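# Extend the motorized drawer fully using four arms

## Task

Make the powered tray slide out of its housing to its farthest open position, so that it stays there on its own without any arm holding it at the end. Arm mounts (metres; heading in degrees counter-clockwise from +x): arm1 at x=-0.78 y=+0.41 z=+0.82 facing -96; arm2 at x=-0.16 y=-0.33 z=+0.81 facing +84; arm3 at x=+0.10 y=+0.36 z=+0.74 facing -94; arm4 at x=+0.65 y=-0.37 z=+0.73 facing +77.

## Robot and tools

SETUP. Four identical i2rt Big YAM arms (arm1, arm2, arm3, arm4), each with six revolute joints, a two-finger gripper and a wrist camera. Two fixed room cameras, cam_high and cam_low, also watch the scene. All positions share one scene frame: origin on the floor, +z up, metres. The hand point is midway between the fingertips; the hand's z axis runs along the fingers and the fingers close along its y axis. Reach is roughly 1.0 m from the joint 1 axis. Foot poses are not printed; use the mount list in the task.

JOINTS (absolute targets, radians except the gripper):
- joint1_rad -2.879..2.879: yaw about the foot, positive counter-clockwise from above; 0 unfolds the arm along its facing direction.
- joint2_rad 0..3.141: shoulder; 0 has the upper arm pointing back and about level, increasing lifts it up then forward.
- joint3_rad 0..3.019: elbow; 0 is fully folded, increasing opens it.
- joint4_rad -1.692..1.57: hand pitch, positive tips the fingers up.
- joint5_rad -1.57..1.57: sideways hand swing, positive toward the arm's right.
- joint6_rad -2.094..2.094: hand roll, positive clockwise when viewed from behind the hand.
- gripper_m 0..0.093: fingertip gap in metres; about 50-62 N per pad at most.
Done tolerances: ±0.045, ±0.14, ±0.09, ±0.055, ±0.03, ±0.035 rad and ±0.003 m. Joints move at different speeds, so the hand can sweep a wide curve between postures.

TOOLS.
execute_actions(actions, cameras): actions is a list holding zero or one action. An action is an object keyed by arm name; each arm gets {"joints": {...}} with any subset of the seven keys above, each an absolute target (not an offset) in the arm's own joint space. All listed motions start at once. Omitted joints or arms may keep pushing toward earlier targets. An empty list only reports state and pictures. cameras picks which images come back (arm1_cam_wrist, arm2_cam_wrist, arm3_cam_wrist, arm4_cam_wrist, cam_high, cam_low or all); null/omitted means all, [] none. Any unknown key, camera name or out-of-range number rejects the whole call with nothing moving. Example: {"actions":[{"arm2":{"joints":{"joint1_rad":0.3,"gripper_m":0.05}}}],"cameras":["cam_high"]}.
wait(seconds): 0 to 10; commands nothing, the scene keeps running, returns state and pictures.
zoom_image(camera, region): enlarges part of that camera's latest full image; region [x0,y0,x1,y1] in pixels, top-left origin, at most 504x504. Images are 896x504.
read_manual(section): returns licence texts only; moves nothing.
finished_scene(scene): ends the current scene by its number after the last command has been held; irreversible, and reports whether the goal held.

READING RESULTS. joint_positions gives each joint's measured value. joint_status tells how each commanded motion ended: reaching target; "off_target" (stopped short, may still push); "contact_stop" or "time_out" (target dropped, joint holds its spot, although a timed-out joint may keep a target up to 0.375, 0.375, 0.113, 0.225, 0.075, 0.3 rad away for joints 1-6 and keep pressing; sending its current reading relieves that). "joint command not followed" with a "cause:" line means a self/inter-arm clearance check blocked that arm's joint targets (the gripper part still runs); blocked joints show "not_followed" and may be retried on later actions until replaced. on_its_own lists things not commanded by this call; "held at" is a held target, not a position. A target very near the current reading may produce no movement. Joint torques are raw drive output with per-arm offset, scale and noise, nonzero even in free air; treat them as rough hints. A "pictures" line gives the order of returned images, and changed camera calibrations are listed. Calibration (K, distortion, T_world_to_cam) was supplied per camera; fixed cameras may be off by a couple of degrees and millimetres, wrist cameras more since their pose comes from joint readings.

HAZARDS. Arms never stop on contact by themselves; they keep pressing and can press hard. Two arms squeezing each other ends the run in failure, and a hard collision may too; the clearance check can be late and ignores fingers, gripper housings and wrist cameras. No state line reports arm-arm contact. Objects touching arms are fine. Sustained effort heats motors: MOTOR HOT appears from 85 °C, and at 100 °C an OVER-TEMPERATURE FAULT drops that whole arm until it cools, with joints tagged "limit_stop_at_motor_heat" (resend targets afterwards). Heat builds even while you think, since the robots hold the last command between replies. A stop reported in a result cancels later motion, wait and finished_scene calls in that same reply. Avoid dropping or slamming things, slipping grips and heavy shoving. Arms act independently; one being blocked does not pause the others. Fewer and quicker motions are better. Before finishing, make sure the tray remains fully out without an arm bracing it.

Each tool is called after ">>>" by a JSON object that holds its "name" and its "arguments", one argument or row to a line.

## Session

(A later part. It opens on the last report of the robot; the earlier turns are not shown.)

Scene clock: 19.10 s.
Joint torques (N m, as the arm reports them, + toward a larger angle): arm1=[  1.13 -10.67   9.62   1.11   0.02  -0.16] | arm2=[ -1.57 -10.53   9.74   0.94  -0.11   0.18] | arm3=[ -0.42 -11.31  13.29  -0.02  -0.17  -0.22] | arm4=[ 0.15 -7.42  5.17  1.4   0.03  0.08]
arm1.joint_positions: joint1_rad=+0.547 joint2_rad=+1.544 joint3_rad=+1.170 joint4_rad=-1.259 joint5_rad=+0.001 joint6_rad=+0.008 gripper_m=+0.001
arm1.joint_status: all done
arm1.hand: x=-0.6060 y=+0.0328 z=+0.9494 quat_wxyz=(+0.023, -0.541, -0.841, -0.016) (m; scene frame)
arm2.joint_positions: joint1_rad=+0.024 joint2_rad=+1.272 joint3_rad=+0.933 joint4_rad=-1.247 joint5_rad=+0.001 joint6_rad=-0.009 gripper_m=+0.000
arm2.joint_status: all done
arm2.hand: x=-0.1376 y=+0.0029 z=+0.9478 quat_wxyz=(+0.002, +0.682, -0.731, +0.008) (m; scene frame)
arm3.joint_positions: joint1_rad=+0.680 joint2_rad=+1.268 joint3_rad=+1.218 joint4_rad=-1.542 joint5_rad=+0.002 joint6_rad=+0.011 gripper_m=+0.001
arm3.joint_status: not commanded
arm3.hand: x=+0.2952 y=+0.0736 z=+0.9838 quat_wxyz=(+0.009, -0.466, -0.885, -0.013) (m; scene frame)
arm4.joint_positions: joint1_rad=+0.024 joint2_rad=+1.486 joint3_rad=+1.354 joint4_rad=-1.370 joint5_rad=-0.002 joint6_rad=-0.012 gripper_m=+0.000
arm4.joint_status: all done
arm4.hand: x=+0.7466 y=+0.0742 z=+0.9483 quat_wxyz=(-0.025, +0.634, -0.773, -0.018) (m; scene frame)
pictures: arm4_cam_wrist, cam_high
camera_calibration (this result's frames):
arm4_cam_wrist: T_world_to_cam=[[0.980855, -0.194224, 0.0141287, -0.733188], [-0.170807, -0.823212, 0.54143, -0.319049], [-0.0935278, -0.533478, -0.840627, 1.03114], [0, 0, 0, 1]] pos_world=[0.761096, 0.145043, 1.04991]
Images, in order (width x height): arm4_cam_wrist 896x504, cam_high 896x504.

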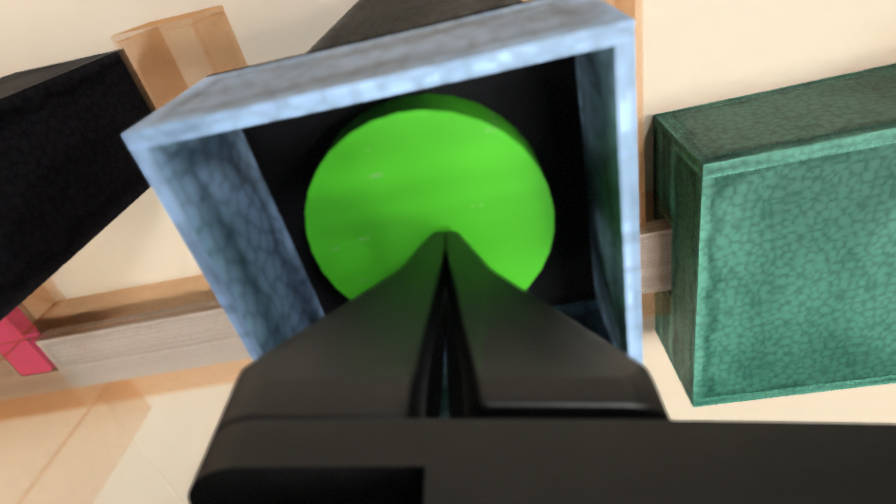

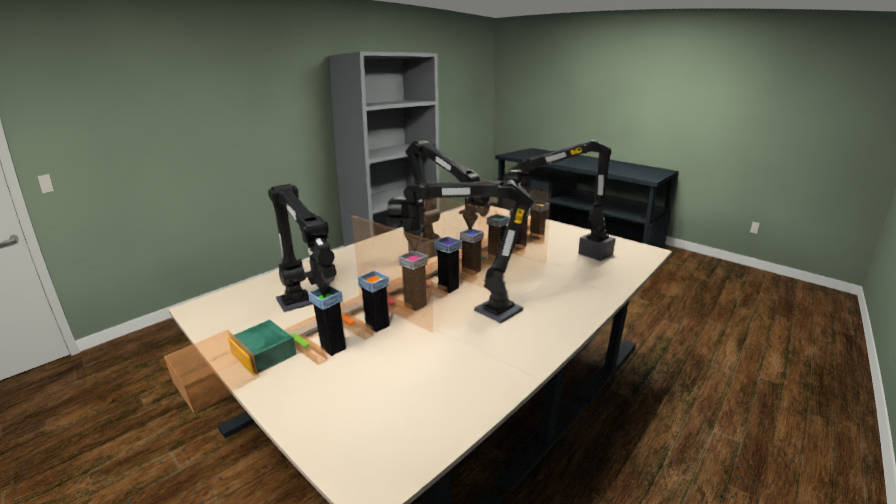

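>>> {"name": "execute_actions", "arguments": {
  "actions": [
    {"arm4": {"joints": {"joint1_rad": 0.019, "joint2_rad": 1.567, "joint3_rad": 1.237, "joint4_rad": -1.241}}}
  ],
  "cameras": ["cam_high", "arm4_cam_wrist"]
}}

Scene clock: 22.00 s.
Joint torques (N m, as the arm reports them, + toward a larger angle): arm1=[  1.13 -10.78   9.6    1.14   0.03  -0.16] | arm2=[ -1.45 -10.34   9.76   0.88  -0.08   0.2 ] | arm3=[ -0.49 -11.37  13.29  -0.04  -0.17  -0.22] | arm4=[ 0.16 -1.54  3.08  2.06  0.03  0.08]
arm1.joint_positions: joint1_rad=+0.547 joint2_rad=+1.544 joint3_rad=+1.170 joint4_rad=-1.259 joint5_rad=+0.001 joint6_rad=+0.008 gripper_m=+0.001
arm1.joint_status: not commanded
arm1.hand: x=-0.6060 y=+0.0328 z=+0.9494 quat_wxyz=(+0.023, -0.541, -0.841, -0.016) (m; scene frame)
arm2.joint_positions: joint1_rad=+0.024 joint2_rad=+1.272 joint3_rad=+0.933 joint4_rad=-1.247 joint5_rad=+0.001 joint6_rad=-0.009 gripper_m=+0.000
arm2.joint_status: not commanded
arm2.hand: x=-0.1376 y=+0.0029 z=+0.9478 quat_wxyz=(+0.002, +0.682, -0.731, +0.008) (m; scene frame)
arm3.joint_positions: joint1_rad=+0.680 joint2_rad=+1.268 joint3_rad=+1.218 joint4_rad=-1.542 joint5_rad=+0.002 joint6_rad=+0.011 gripper_m=+0.001
arm3.joint_status: not commanded
arm3.hand: x=+0.2952 y=+0.0736 z=+0.9838 quat_wxyz=(+0.009, -0.466, -0.885, -0.013) (m; scene frame)
arm4.joint_positions: joint1_rad=+0.024 joint2_rad=+1.455 joint3_rad=+1.313 joint4_rad=-1.294 joint5_rad=-0.002 joint6_rad=-0.012 gripper_m=+0.000
arm4.joint_status: all done
arm4.hand: x=+0.7474 y=+0.0782 z=+0.9474 quat_wxyz=(-0.051, +0.633, -0.772, -0.039) (m; scene frame)
pictures: arm4_cam_wrist, cam_high
camera_calibration (this result's frames):
arm4_cam_wrist: T_world_to_cam=[[0.980715, -0.194861, 0.0150738, -0.733979], [-0.177736, -0.857125, 0.483473, -0.25244], [-0.08129, -0.476829, -0.875229, 1.05178], [0, 0, 0, 1]] pos_world=[0.760456, 0.142124, 1.05366]
Images, in order (width x height): arm4_cam_wrist 896x504, cam_high 896x504.

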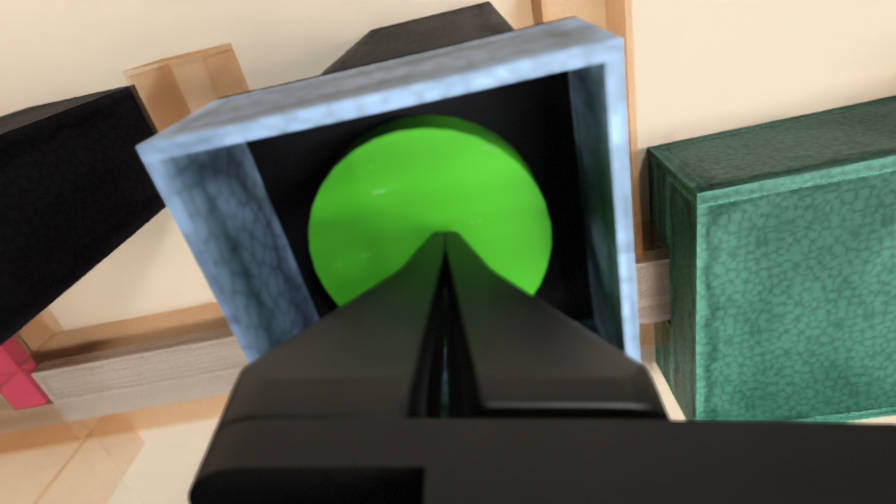

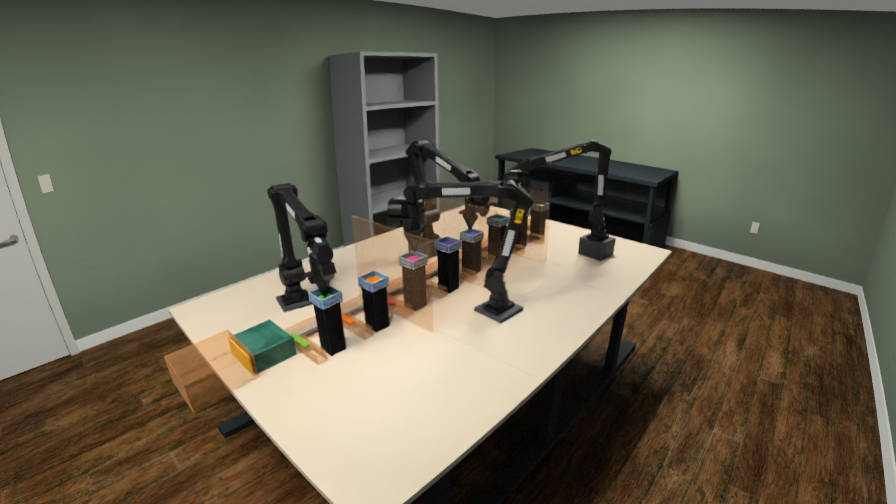

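>>> {"name": "zoom_image", "arguments": {
  "camera": "cam_high",
  "region": [220, 290, 420, 380]
}}

Region (220, 290, 420, 380) of cam_high's 896x504 image, scaled by 2.520, with more detail than that image has; it fills the top 227 rows of this view, and the rest is white.

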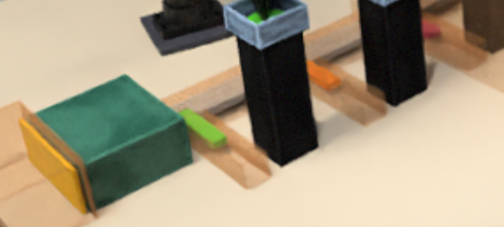

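>>> {"name": "execute_actions", "arguments": {
  "actions": [
    {"arm4": {"joints": {"joint1_rad": 0.019, "joint2_rad": 1.514, "joint3_rad": 1.47, "joint4_rad": -1.527}}}
  ],
  "cameras": ["cam_high", "cam_low", "arm4_cam_wrist"]
}}

Scene clock: 23.57 s.
Joint torques (N m, as the arm reports them, + toward a larger angle): arm1=[  1.03 -10.79   9.64   1.1    0.02  -0.15] | arm2=[ -1.01 -10.45   9.63   0.94  -0.09   0.18] | arm3=[ -0.46 -11.19  13.27  -0.03  -0.18  -0.22] | arm4=[  0.12 -11.31  15.37  -0.53   0.02   0.08]
arm1.joint_positions: joint1_rad=+0.547 joint2_rad=+1.544 joint3_rad=+1.170 joint4_rad=-1.259 joint5_rad=+0.001 joint6_rad=+0.008 gripper_m=+0.001
arm1.joint_status: not commanded
arm1.hand: x=-0.6060 y=+0.0328 z=+0.9494 quat_wxyz=(+0.023, -0.541, -0.841, -0.016) (m; scene frame)
arm2.joint_positions: joint1_rad=+0.024 joint2_rad=+1.272 joint3_rad=+0.933 joint4_rad=-1.247 joint5_rad=+0.001 joint6_rad=-0.009 gripper_m=+0.000
arm2.joint_status: not commanded
arm2.hand: x=-0.1376 y=+0.0029 z=+0.9478 quat_wxyz=(+0.002, +0.682, -0.731, +0.008) (m; scene frame)
arm3.joint_positions: joint1_rad=+0.680 joint2_rad=+1.268 joint3_rad=+1.218 joint4_rad=-1.542 joint5_rad=+0.002 joint6_rad=+0.011 gripper_m=+0.001
arm3.joint_status: not commanded
arm3.hand: x=+0.2952 y=+0.0736 z=+0.9838 quat_wxyz=(+0.009, -0.466, -0.885, -0.013) (m; scene frame)
arm4.joint_positions: joint1_rad=+0.024 joint2_rad=+1.500 joint3_rad=+1.400 joint4_rad=-1.516 joint5_rad=-0.002 joint6_rad=-0.012 gripper_m=+0.000
arm4.joint_status: all done
arm4.hand: x=+0.7422 y=+0.0538 z=+0.9598 quat_wxyz=(+0.020, +0.634, -0.773, +0.018) (m; scene frame)
pictures: arm4_cam_wrist, cam_high, cam_low
camera_calibration (this result's frames):
arm4_cam_wrist: T_world_to_cam=[[0.981061, -0.193296, 0.0124453, -0.731582], [-0.15733, -0.757743, 0.633303, -0.44451], [-0.112985, -0.623268, -0.773804, 0.984607], [0, 0, 0, 1]] pos_world=[0.759038, 0.135437, 1.05251]
Images, in order (width x height): arm4_cam_wrist 896x504, cam_high 896x504, cam_low 896x504.

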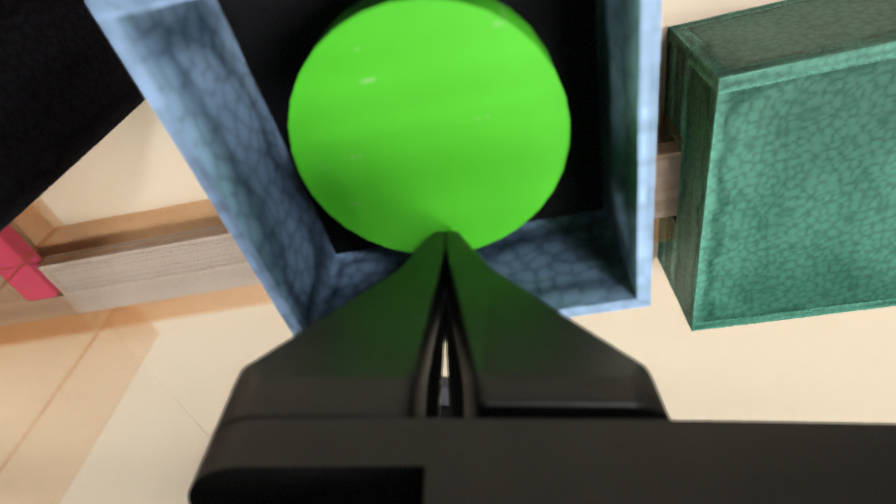

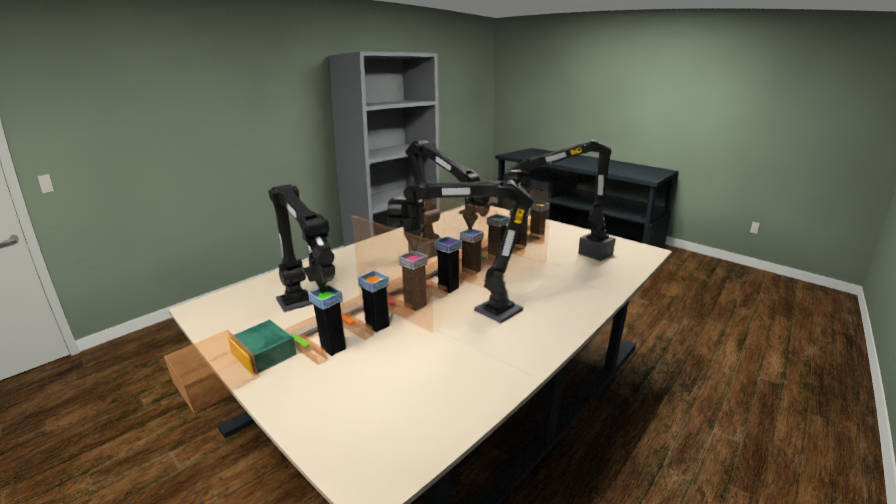

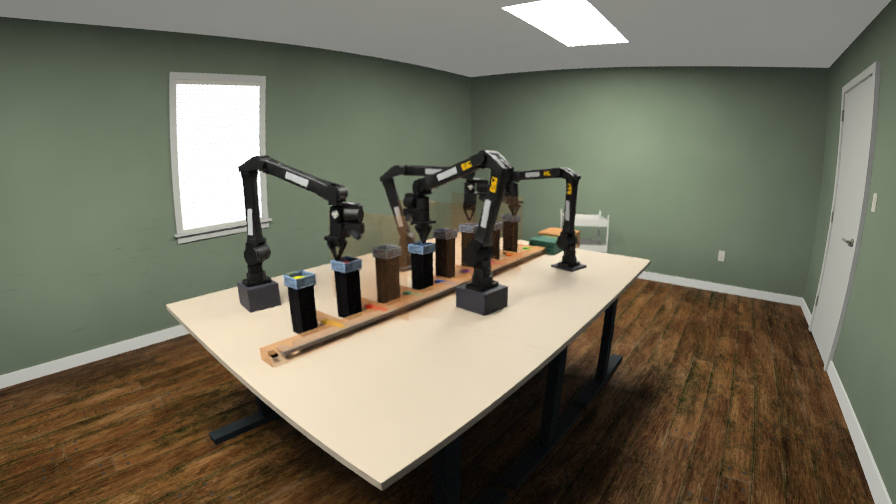

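>>> {"name": "zoom_image", "arguments": {
  "camera": "cam_low",
  "region": [260, 230, 560, 370]
}}

Region (260, 230, 560, 370) of cam_low's 896x504 image, scaled by 1.680, with more detail than that image has; it fills the top 235 rows of this view, and the rest is white.

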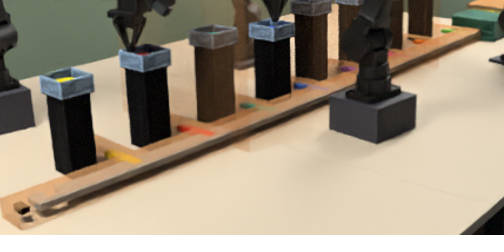

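>>> {"name": "execute_actions", "arguments": {
  "actions": [],
  "cameras": ["arm1_cam_wrist", "arm2_cam_wrist", "arm3_cam_wrist", "arm4_cam_wrist"]
}}

Scene clock: 25.53 s.
Joint torques (N m, as the arm reports them, + toward a larger angle): arm1=[  0.97 -10.75   9.68   1.13   0.02  -0.16] | arm2=[ -1.3  -10.69   9.79   0.95  -0.1    0.18] | arm3=[ -0.36 -11.29  13.3   -0.04  -0.18  -0.21] | arm4=[  0.14 -11.35  15.38  -0.52   0.03   0.08]
arm1.joint_positions: joint1_rad=+0.547 joint2_rad=+1.544 joint3_rad=+1.170 joint4_rad=-1.259 joint5_rad=+0.001 joint6_rad=+0.008 gripper_m=+0.001
arm1.joint_status: not commanded
arm1.hand: x=-0.6060 y=+0.0328 z=+0.9494 quat_wxyz=(+0.023, -0.541, -0.841, -0.016) (m; scene frame)
arm2.joint_positions: joint1_rad=+0.024 joint2_rad=+1.272 joint3_rad=+0.933 joint4_rad=-1.247 joint5_rad=+0.001 joint6_rad=-0.009 gripper_m=+0.000
arm2.joint_status: not commanded
arm2.hand: x=-0.1376 y=+0.0029 z=+0.9478 quat_wxyz=(+0.002, +0.682, -0.731, +0.008) (m; scene frame)
arm3.joint_positions: joint1_rad=+0.680 joint2_rad=+1.268 joint3_rad=+1.218 joint4_rad=-1.542 joint5_rad=+0.002 joint6_rad=+0.011 gripper_m=+0.001
arm3.joint_status: not commanded
arm3.hand: x=+0.2952 y=+0.0736 z=+0.9838 quat_wxyz=(+0.009, -0.466, -0.885, -0.013) (m; scene frame)
arm4.joint_positions: joint1_rad=+0.024 joint2_rad=+1.500 joint3_rad=+1.400 joint4_rad=-1.516 joint5_rad=-0.002 joint6_rad=-0.012 gripper_m=+0.000
arm4.joint_status: all done
arm4.hand: x=+0.7422 y=+0.0538 z=+0.9598 quat_wxyz=(+0.020, +0.634, -0.773, +0.018) (m; scene frame)
pictures: arm1_cam_wrist, arm2_cam_wrist, arm3_cam_wrist, arm4_cam_wrist
camera_calibration (this result's frames):
arm1_cam_wrist: T_world_to_cam=[[-0.909679, -0.415091, -0.0135335, -0.525939], [-0.328326, 0.698811, 0.635504, -0.821055], [-0.254335, 0.582548, -0.771979, 0.680626], [0, 0, 0, 1]] pos_world=[-0.574902, -0.0410469, 1.04009]
arm2_cam_wrist: T_world_to_cam=[[0.99781, -0.0621973, 0.0225174, 0.114227], [-0.0631868, -0.795508, 0.602639, -0.573334], [-0.0195697, -0.602742, -0.797696, 0.88279], [0, 0, 0, 1]] pos_world=[-0.132929, 0.0831071, 1.04714]
arm3_cam_wrist: T_world_to_cam=[[-0.825967, -0.563443, -0.0176073, 0.299377], [-0.454544, 0.647205, 0.611977, -0.514387], [-0.333419, 0.513476, -0.79068, 0.966307], [0, 0, 0, 1]] pos_world=[0.335649, 0.00542028, 1.0841]
arm4_cam_wrist: T_world_to_cam=[[0.981061, -0.193296, 0.0124453, -0.731582], [-0.15733, -0.757743, 0.633303, -0.44451], [-0.112985, -0.623268, -0.773804, 0.984607], [0, 0, 0, 1]] pos_world=[0.759038, 0.135437, 1.05251]
Images, in order (width x height): arm1_cam_wrist 896x504, arm2_cam_wrist 896x504, arm3_cam_wrist 896x504, arm4_cam_wrist 896x504.

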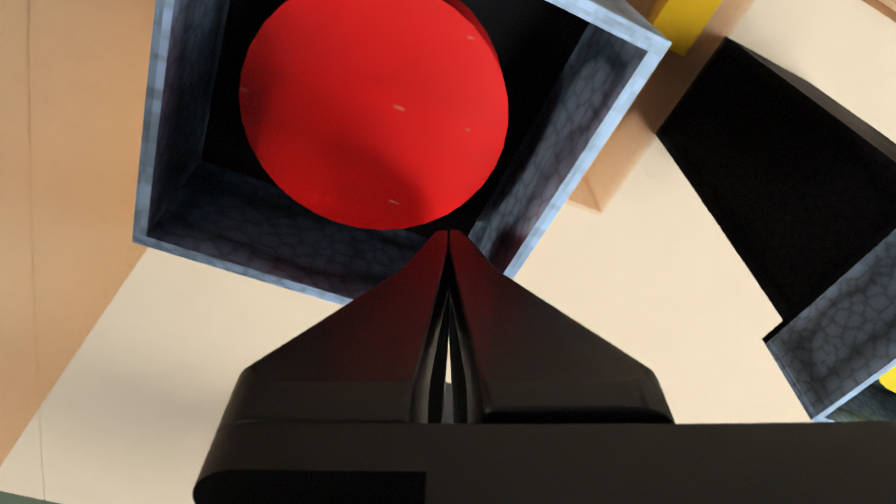

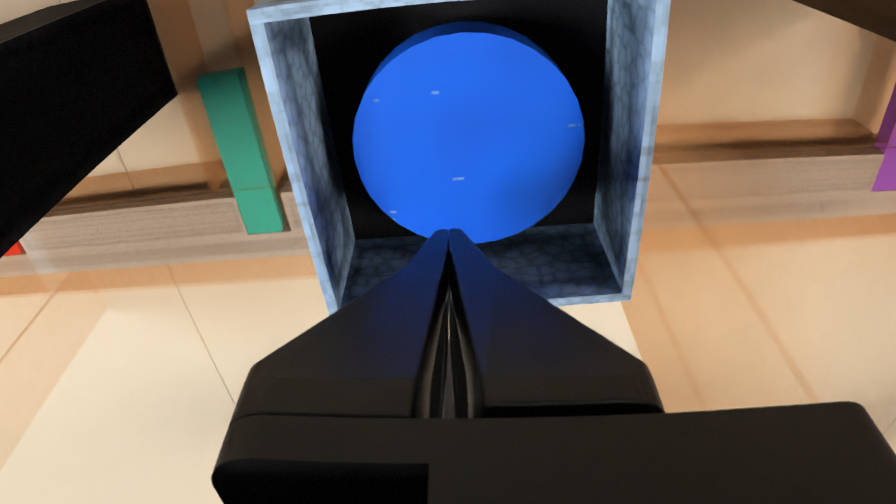

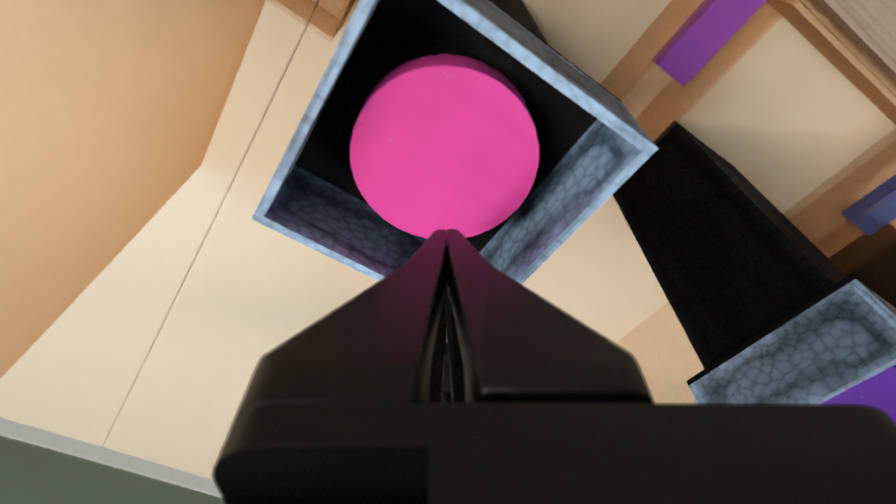

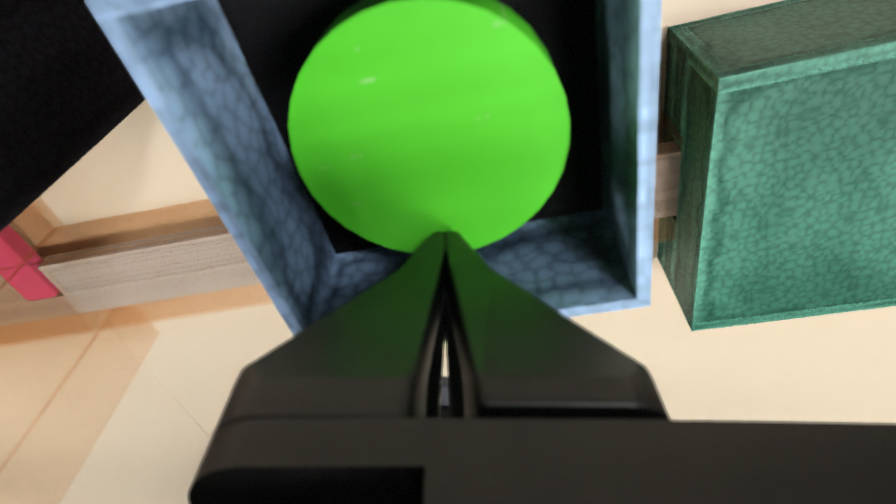

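>>> {"name": "execute_actions", "arguments": {
  "actions": [
    {"arm1": {"joints": {"joint1_rad": 0.572, "joint2_rad": 1.575, "joint3_rad": 1.255, "joint4_rad": -1.25}}, "arm2": {"joints": {"joint1_rad": 0.016, "joint2_rad": 1.397, "joint3_rad": 0.872, "joint4_rad": -1.046}}, "arm3": {"joints": {"joint1_rad": 0.664, "joint2_rad": 1.292, "joint3_rad": 1.048, "joint4_rad": -1.326}}, "arm4": {"joints": {"joint1_rad": 0.019, "joint2_rad": 1.561, "joint3_rad": 1.353, "joint4_rad": -1.363}}}
  ]
}}

Scene clock: 29.30 s.
Joint torques (N m, as the arm reports them, + toward a larger angle): arm1=[ 0.78 -9.21 10.14  1.11  0.02 -0.15] | arm2=[-1.13 -5.01  7.18  2.65 -0.1   0.19] | arm3=[-2.49 -8.11  7.46  2.05 -0.15 -0.22] | arm4=[ 0.16 -9.18  6.05  1.56  0.02  0.08]
arm1.joint_positions: joint1_rad=+0.569 joint2_rad=+1.558 joint3_rad=+1.205 joint4_rad=-1.258 joint5_rad=+0.001 joint6_rad=+0.008 gripper_m=+0.001
arm1.joint_status: all done
arm1.hand: x=-0.5913 y=+0.0244 z=+0.9563 quat_wxyz=(+0.013, -0.531, -0.847, -0.010) (m; scene frame)
arm2.joint_positions: joint1_rad=+0.024 joint2_rad=+1.328 joint3_rad=+0.897 joint4_rad=-1.093 joint5_rad=+0.001 joint6_rad=-0.009 gripper_m=+0.000
arm2.joint_status: all done
arm2.hand: x=-0.1355 y=+0.0266 z=+0.9180 quat_wxyz=(-0.022, +0.682, -0.731, -0.013) (m; scene frame)
arm3.joint_positions: joint1_rad=+0.677 joint2_rad=+1.253 joint3_rad=+1.086 joint4_rad=-1.356 joint5_rad=+0.002 joint6_rad=+0.010 gripper_m=+0.001
arm3.joint_status: all done
arm3.hand: x=+0.2987 y=+0.0680 z=+0.9390 quat_wxyz=(-0.023, -0.468, -0.884, +0.003) (m; scene frame)
arm4.joint_positions: joint1_rad=+0.024 joint2_rad=+1.519 joint3_rad=+1.393 joint4_rad=-1.406 joint5_rad=-0.002 joint6_rad=-0.012 gripper_m=+0.000
arm4.joint_status: all done
arm4.hand: x=+0.7477 y=+0.0797 z=+0.9485 quat_wxyz=(-0.013, +0.634, -0.773, -0.008) (m; scene frame)
pictures: arm1_cam_wrist, arm2_cam_wrist, arm3_cam_wrist, arm4_cam_wrist, cam_high, cam_low
camera_calibration (this result's frames):
arm1_cam_wrist: T_world_to_cam=[[-0.900014, -0.435648, -0.0135818, -0.509743], [-0.3503, 0.704448, 0.617287, -0.810475], [-0.259352, 0.560325, -0.786621, 0.706148], [0, 0, 0, 1]] pos_world=[-0.559544, -0.046804, 1.04884]
arm2_cam_wrist: T_world_to_cam=[[0.997707, -0.0634635, 0.0235089, 0.113351], [-0.0659011, -0.831946, 0.55093, -0.488272], [-0.0154058, -0.551216, -0.83422, 0.906042], [0, 0, 0, 1]] pos_world=[-0.13131, 0.100403, 1.02218]
arm3_cam_wrist: T_world_to_cam=[[-0.827396, -0.561316, -0.0184519, 0.299397], [-0.475434, 0.682558, 0.555048, -0.424531], [-0.298962, 0.468017, -0.831614, 0.966177], [0, 0, 0, 1]] pos_world=[0.334734, 0.00563598, 1.04465]
arm4_cam_wrist: T_world_to_cam=[[0.980915, -0.193957, 0.0136876, -0.732917], [-0.167408, -0.806645, 0.566832, -0.342383], [-0.0988997, -0.558305, -0.82372, 1.02428], [0, 0, 0, 1]] pos_world=[0.762913, 0.153526, 1.04783]
Images, in order (width x height): arm1_cam_wrist 896x504, arm2_cam_wrist 896x504, arm3_cam_wrist 896x504, arm4_cam_wrist 896x504, cam_high 896x504, cam_low 896x504.

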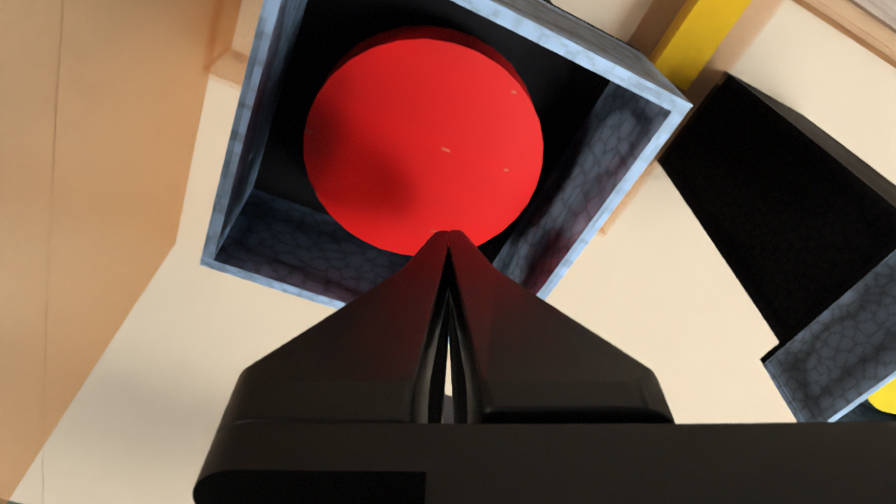

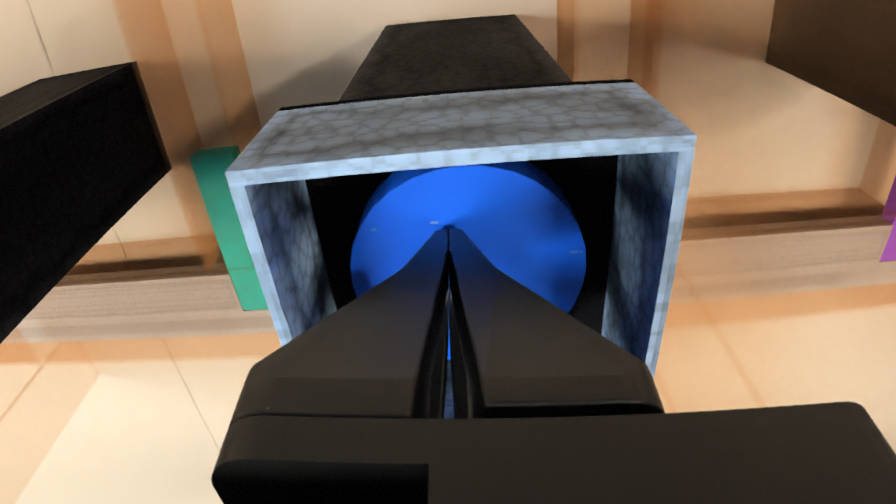

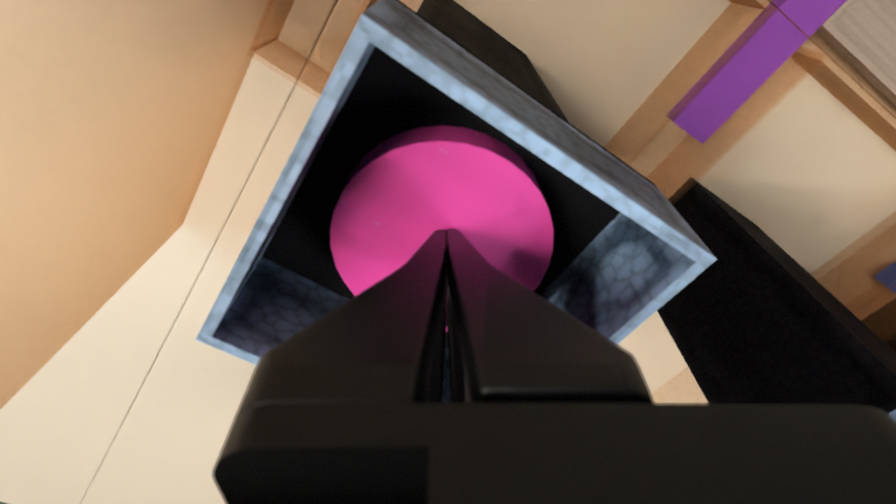

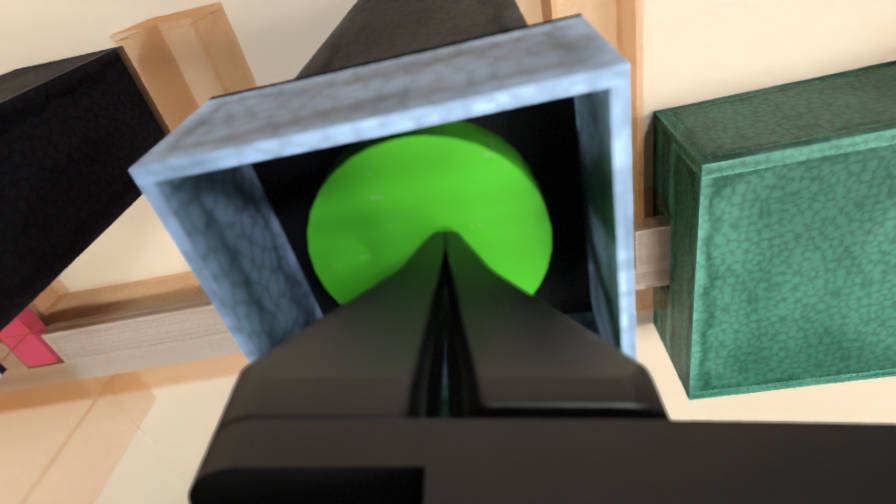

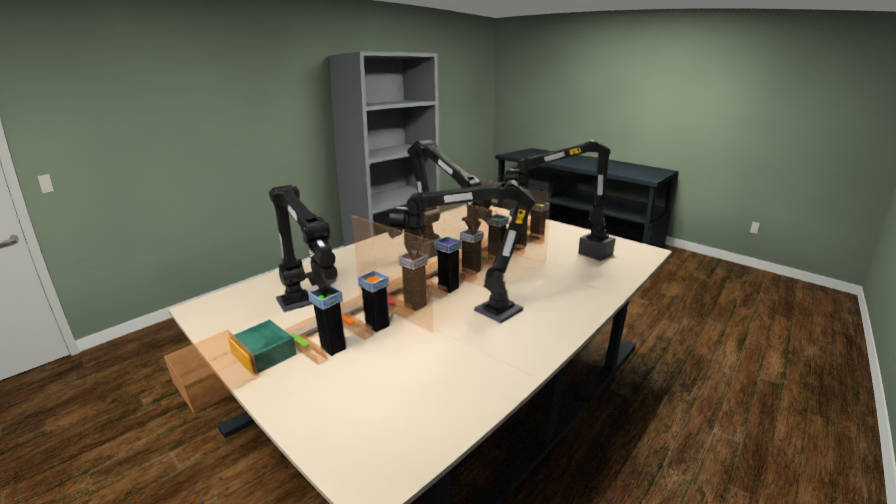

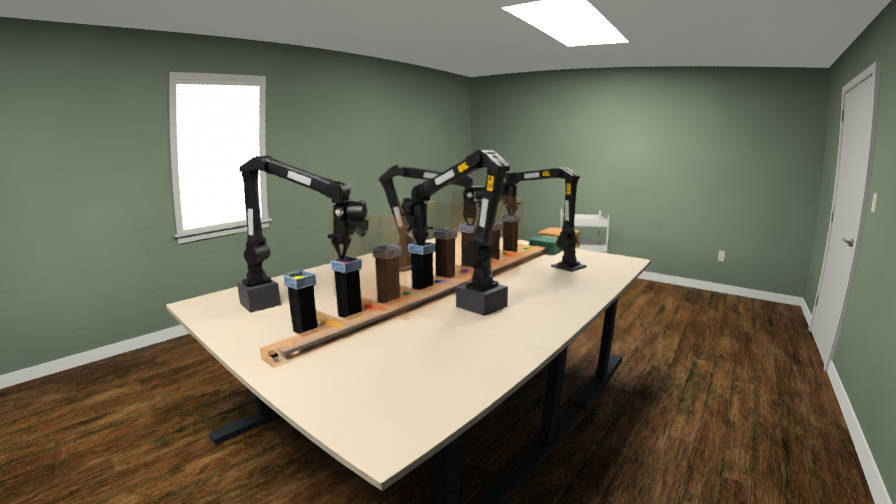

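>>> {"name": "zoom_image", "arguments": {
  "camera": "cam_low",
  "region": [260, 230, 560, 370]
}}

>>> {"name": "zoom_image", "arguments": {
  "camera": "cam_high",
  "region": [220, 200, 560, 380]
}}

Region (260, 230, 560, 370) of cam_low's 896x504 image, scaled by 1.680, with more detail than that image has; it fills the top 235 rows of this view, and the rest is white.

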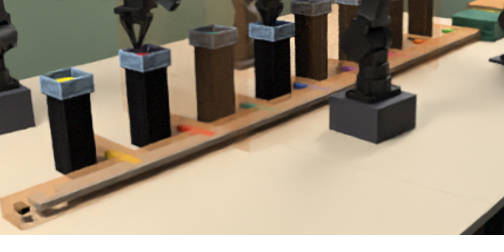

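Region (220, 200, 560, 380) of cam_high's 896x504 image, scaled by 1.482, with more detail than that image has; it fills the top 267 rows of this view, and the rest is white.

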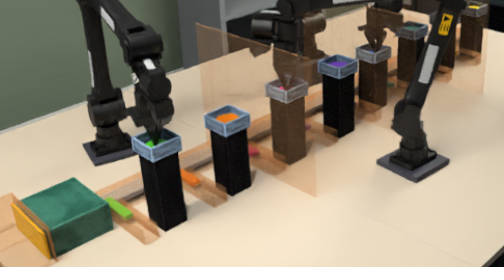

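>>> {"name": "execute_actions", "arguments": {
  "actions": [
    {"arm1": {"joints": {"joint1_rad": 0.573, "joint2_rad": 1.621, "joint3_rad": 1.132, "joint4_rad": -1.082}}}
  ],
  "cameras": ["arm1_cam_wrist", "cam_high", "cam_low"]
}}

Scene clock: 34.50 s.
Joint torques (N m, as the arm reports them, + toward a larger angle): arm1=[ 0.84 -7.99  5.19  2.22  0.02 -0.15] | arm2=[-1.04 -5.69  7.18  2.66 -0.08  0.22] | arm3=[-2.49 -8.09  7.45  2.04 -0.15 -0.21] | arm4=[ 0.13 -9.14  6.06  1.55  0.03  0.08]
arm1.joint_positions: joint1_rad=+0.569 joint2_rad=+1.584 joint3_rad=+1.160 joint4_rad=-1.111 joint5_rad=+0.001 joint6_rad=+0.008 gripper_m=+0.000
arm1.joint_status: all done
arm1.hand: x=-0.5831 y=+0.0079 z=+0.9294 quat_wxyz=(-0.019, -0.531, -0.847, +0.010) (m; scene frame)
arm2.joint_positions: joint1_rad=+0.024 joint2_rad=+1.328 joint3_rad=+0.897 joint4_rad=-1.093 joint5_rad=+0.001 joint6_rad=-0.009 gripper_m=+0.000
arm2.joint_status: not commanded
arm2.hand: x=-0.1355 y=+0.0266 z=+0.9180 quat_wxyz=(-0.022, +0.682, -0.731, -0.013) (m; scene frame)
arm3.joint_positions: joint1_rad=+0.677 joint2_rad=+1.253 joint3_rad=+1.086 joint4_rad=-1.356 joint5_rad=+0.002 joint6_rad=+0.010 gripper_m=+0.001
arm3.joint_status: not commanded
arm3.hand: x=+0.2987 y=+0.0680 z=+0.9390 quat_wxyz=(-0.023, -0.468, -0.884, +0.003) (m; scene frame)
arm4.joint_positions: joint1_rad=+0.024 joint2_rad=+1.519 joint3_rad=+1.393 joint4_rad=-1.406 joint5_rad=-0.002 joint6_rad=-0.012 gripper_m=+0.000
arm4.joint_status: not commanded
arm4.hand: x=+0.7477 y=+0.0797 z=+0.9485 quat_wxyz=(-0.013, +0.634, -0.773, -0.008) (m; scene frame)
pictures: arm1_cam_wrist, cam_high, cam_low
camera_calibration (this result's frames):
arm1_cam_wrist: T_world_to_cam=[[-0.899697, -0.436286, -0.0141636, -0.50911], [-0.369695, 0.74432, 0.55616, -0.734189], [-0.232102, 0.505612, -0.830954, 0.753836], [0, 0, 0, 1]] pos_world=[-0.554503, -0.0567944, 1.02752]
Images, in order (width x height): arm1_cam_wrist 896x504, cam_high 896x504, cam_low 896x504.

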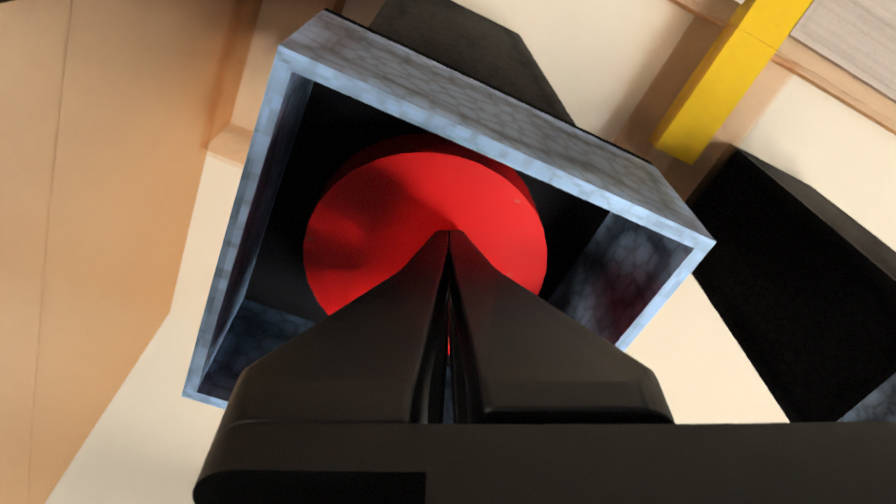

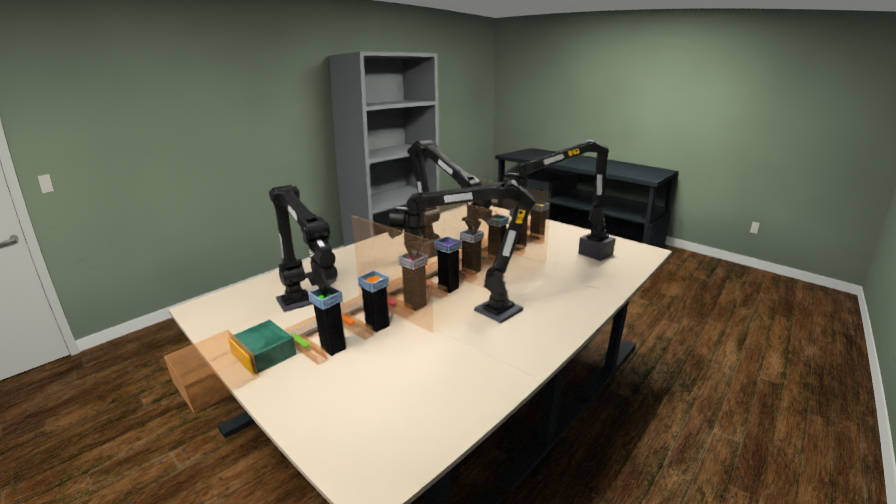

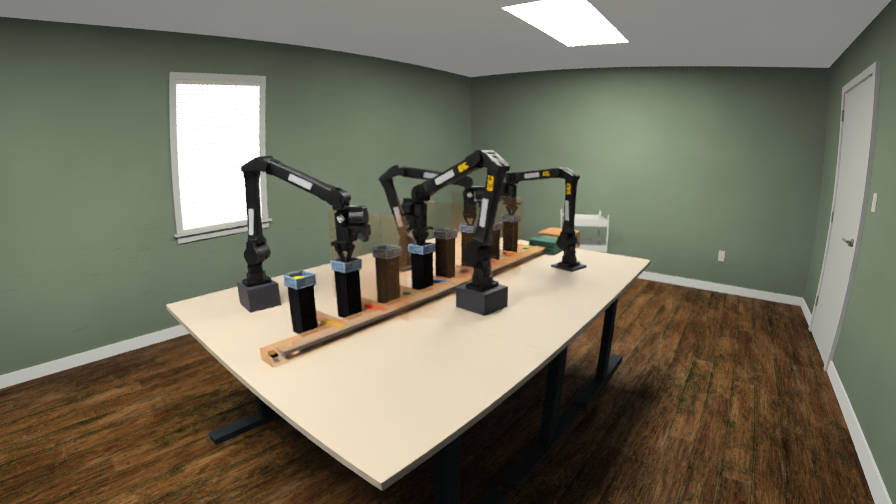

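>>> {"name": "zoom_image", "arguments": {
  "camera": "cam_low",
  "region": [260, 230, 560, 370]
}}

Region (260, 230, 560, 370) of cam_low's 896x504 image, scaled by 1.680, with more detail than that image has; it fills the top 235 rows of this view, and the rest is white.

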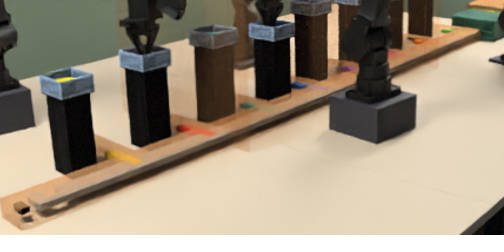

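>>> {"name": "zoom_image", "arguments": {
  "camera": "cam_high",
  "region": [160, 310, 320, 420]
}}

Region (160, 310, 320, 420) of cam_high's 896x504 image, scaled by 3.150, with more detail than that image has; it fills the top 346 rows of this view, and the rest is white.

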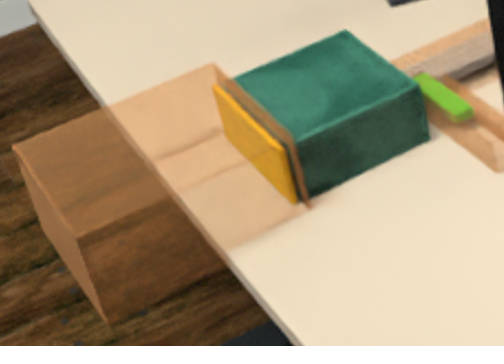

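>>> {"name": "zoom_image", "arguments": {
  "camera": "cam_low",
  "region": [250, 310, 370, 375]
}}

Region (250, 310, 370, 375) of cam_low's 896x504 image, scaled by 4.200, with more detail than that image has; it fills the top 273 rows of this view, and the rest is white.

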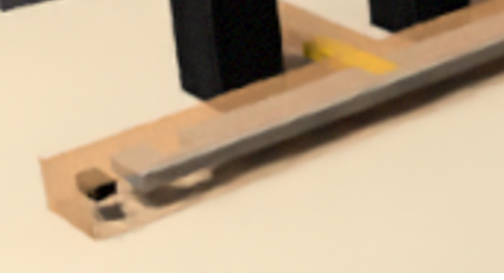

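>>> {"name": "execute_actions", "arguments": {
  "actions": [
    {"arm1": {"joints": {"joint1_rad": 0.573, "joint2_rad": 1.535, "joint3_rad": 1.282, "joint4_rad": -1.318}}, "arm2": {"joints": {"joint1_rad": 0.016, "joint2_rad": 1.29, "joint3_rad": 1.059, "joint4_rad": -1.34}}, "arm3": {"joints": {"joint1_rad": 0.664, "joint2_rad": 1.264, "joint3_rad": 1.221, "joint4_rad": -1.528}}, "arm4": {"joints": {"joint1_rad": 0.019, "joint2_rad": 1.539, "joint3_rad": 1.525, "joint4_rad": -1.557}}}
  ],
  "cameras": ["cam_high", "cam_low"]
}}

Scene clock: 38.80 s.
Joint torques (N m, as the arm reports them, + toward a larger angle): arm1=[  1.06 -11.21   9.99   0.41   0.    -0.15] | arm2=[ -1.3  -11.67  12.22  -0.42  -0.1    0.2 ] | arm3=[ -2.44 -10.1   13.99  -0.04  -0.16  -0.22] | arm4=[  0.12 -11.91  15.11  -0.52   0.01   0.08]
arm1.joint_positions: joint1_rad=+0.569 joint2_rad=+1.541 joint3_rad=+1.236 joint4_rad=-1.310 joint5_rad=+0.001 joint6_rad=+0.008 gripper_m=+0.000
arm1.joint_status: all done
arm1.hand: x=-0.5922 y=+0.0260 z=+0.9746 quat_wxyz=(+0.015, -0.531, -0.847, -0.011) (m; scene frame)
arm2.joint_positions: joint1_rad=+0.024 joint2_rad=+1.292 joint3_rad=+1.029 joint4_rad=-1.326 joint5_rad=+0.001 joint6_rad=-0.009 gripper_m=+0.000
arm2.joint_status: all done
arm2.hand: x=-0.1367 y=+0.0185 z=+0.9766 quat_wxyz=(+0.003, +0.682, -0.731, +0.009) (m; scene frame)
arm3.joint_positions: joint1_rad=+0.677 joint2_rad=+1.251 joint3_rad=+1.181 joint4_rad=-1.516 joint5_rad=+0.002 joint6_rad=+0.010 gripper_m=+0.001
arm3.joint_status: all done
arm3.hand: x=+0.2914 y=+0.0775 z=+0.9752 quat_wxyz=(+0.006, -0.467, -0.884, -0.011) (m; scene frame)
arm4.joint_positions: joint1_rad=+0.024 joint2_rad=+1.525 joint3_rad=+1.459 joint4_rad=-1.546 joint5_rad=-0.002 joint6_rad=-0.012 gripper_m=+0.000
arm4.joint_status: all done
arm4.hand: x=+0.7446 y=+0.0651 z=+0.9713 quat_wxyz=(+0.018, +0.634, -0.773, +0.016) (m; scene frame)
pictures: cam_high, cam_low
Images, in order (width x height): cam_high 896x504, cam_low 896x504.

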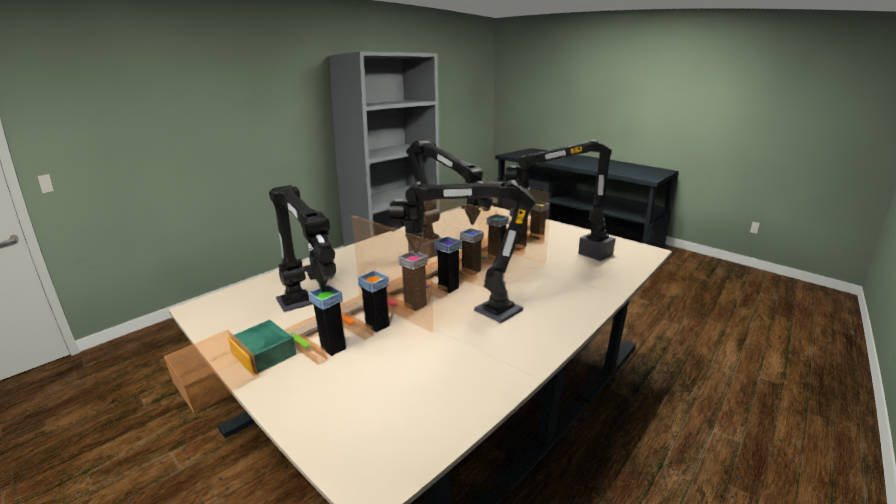

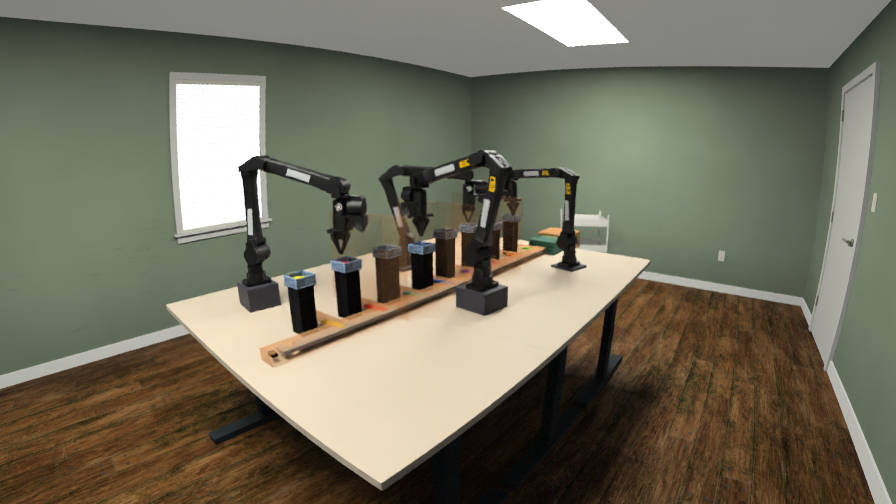

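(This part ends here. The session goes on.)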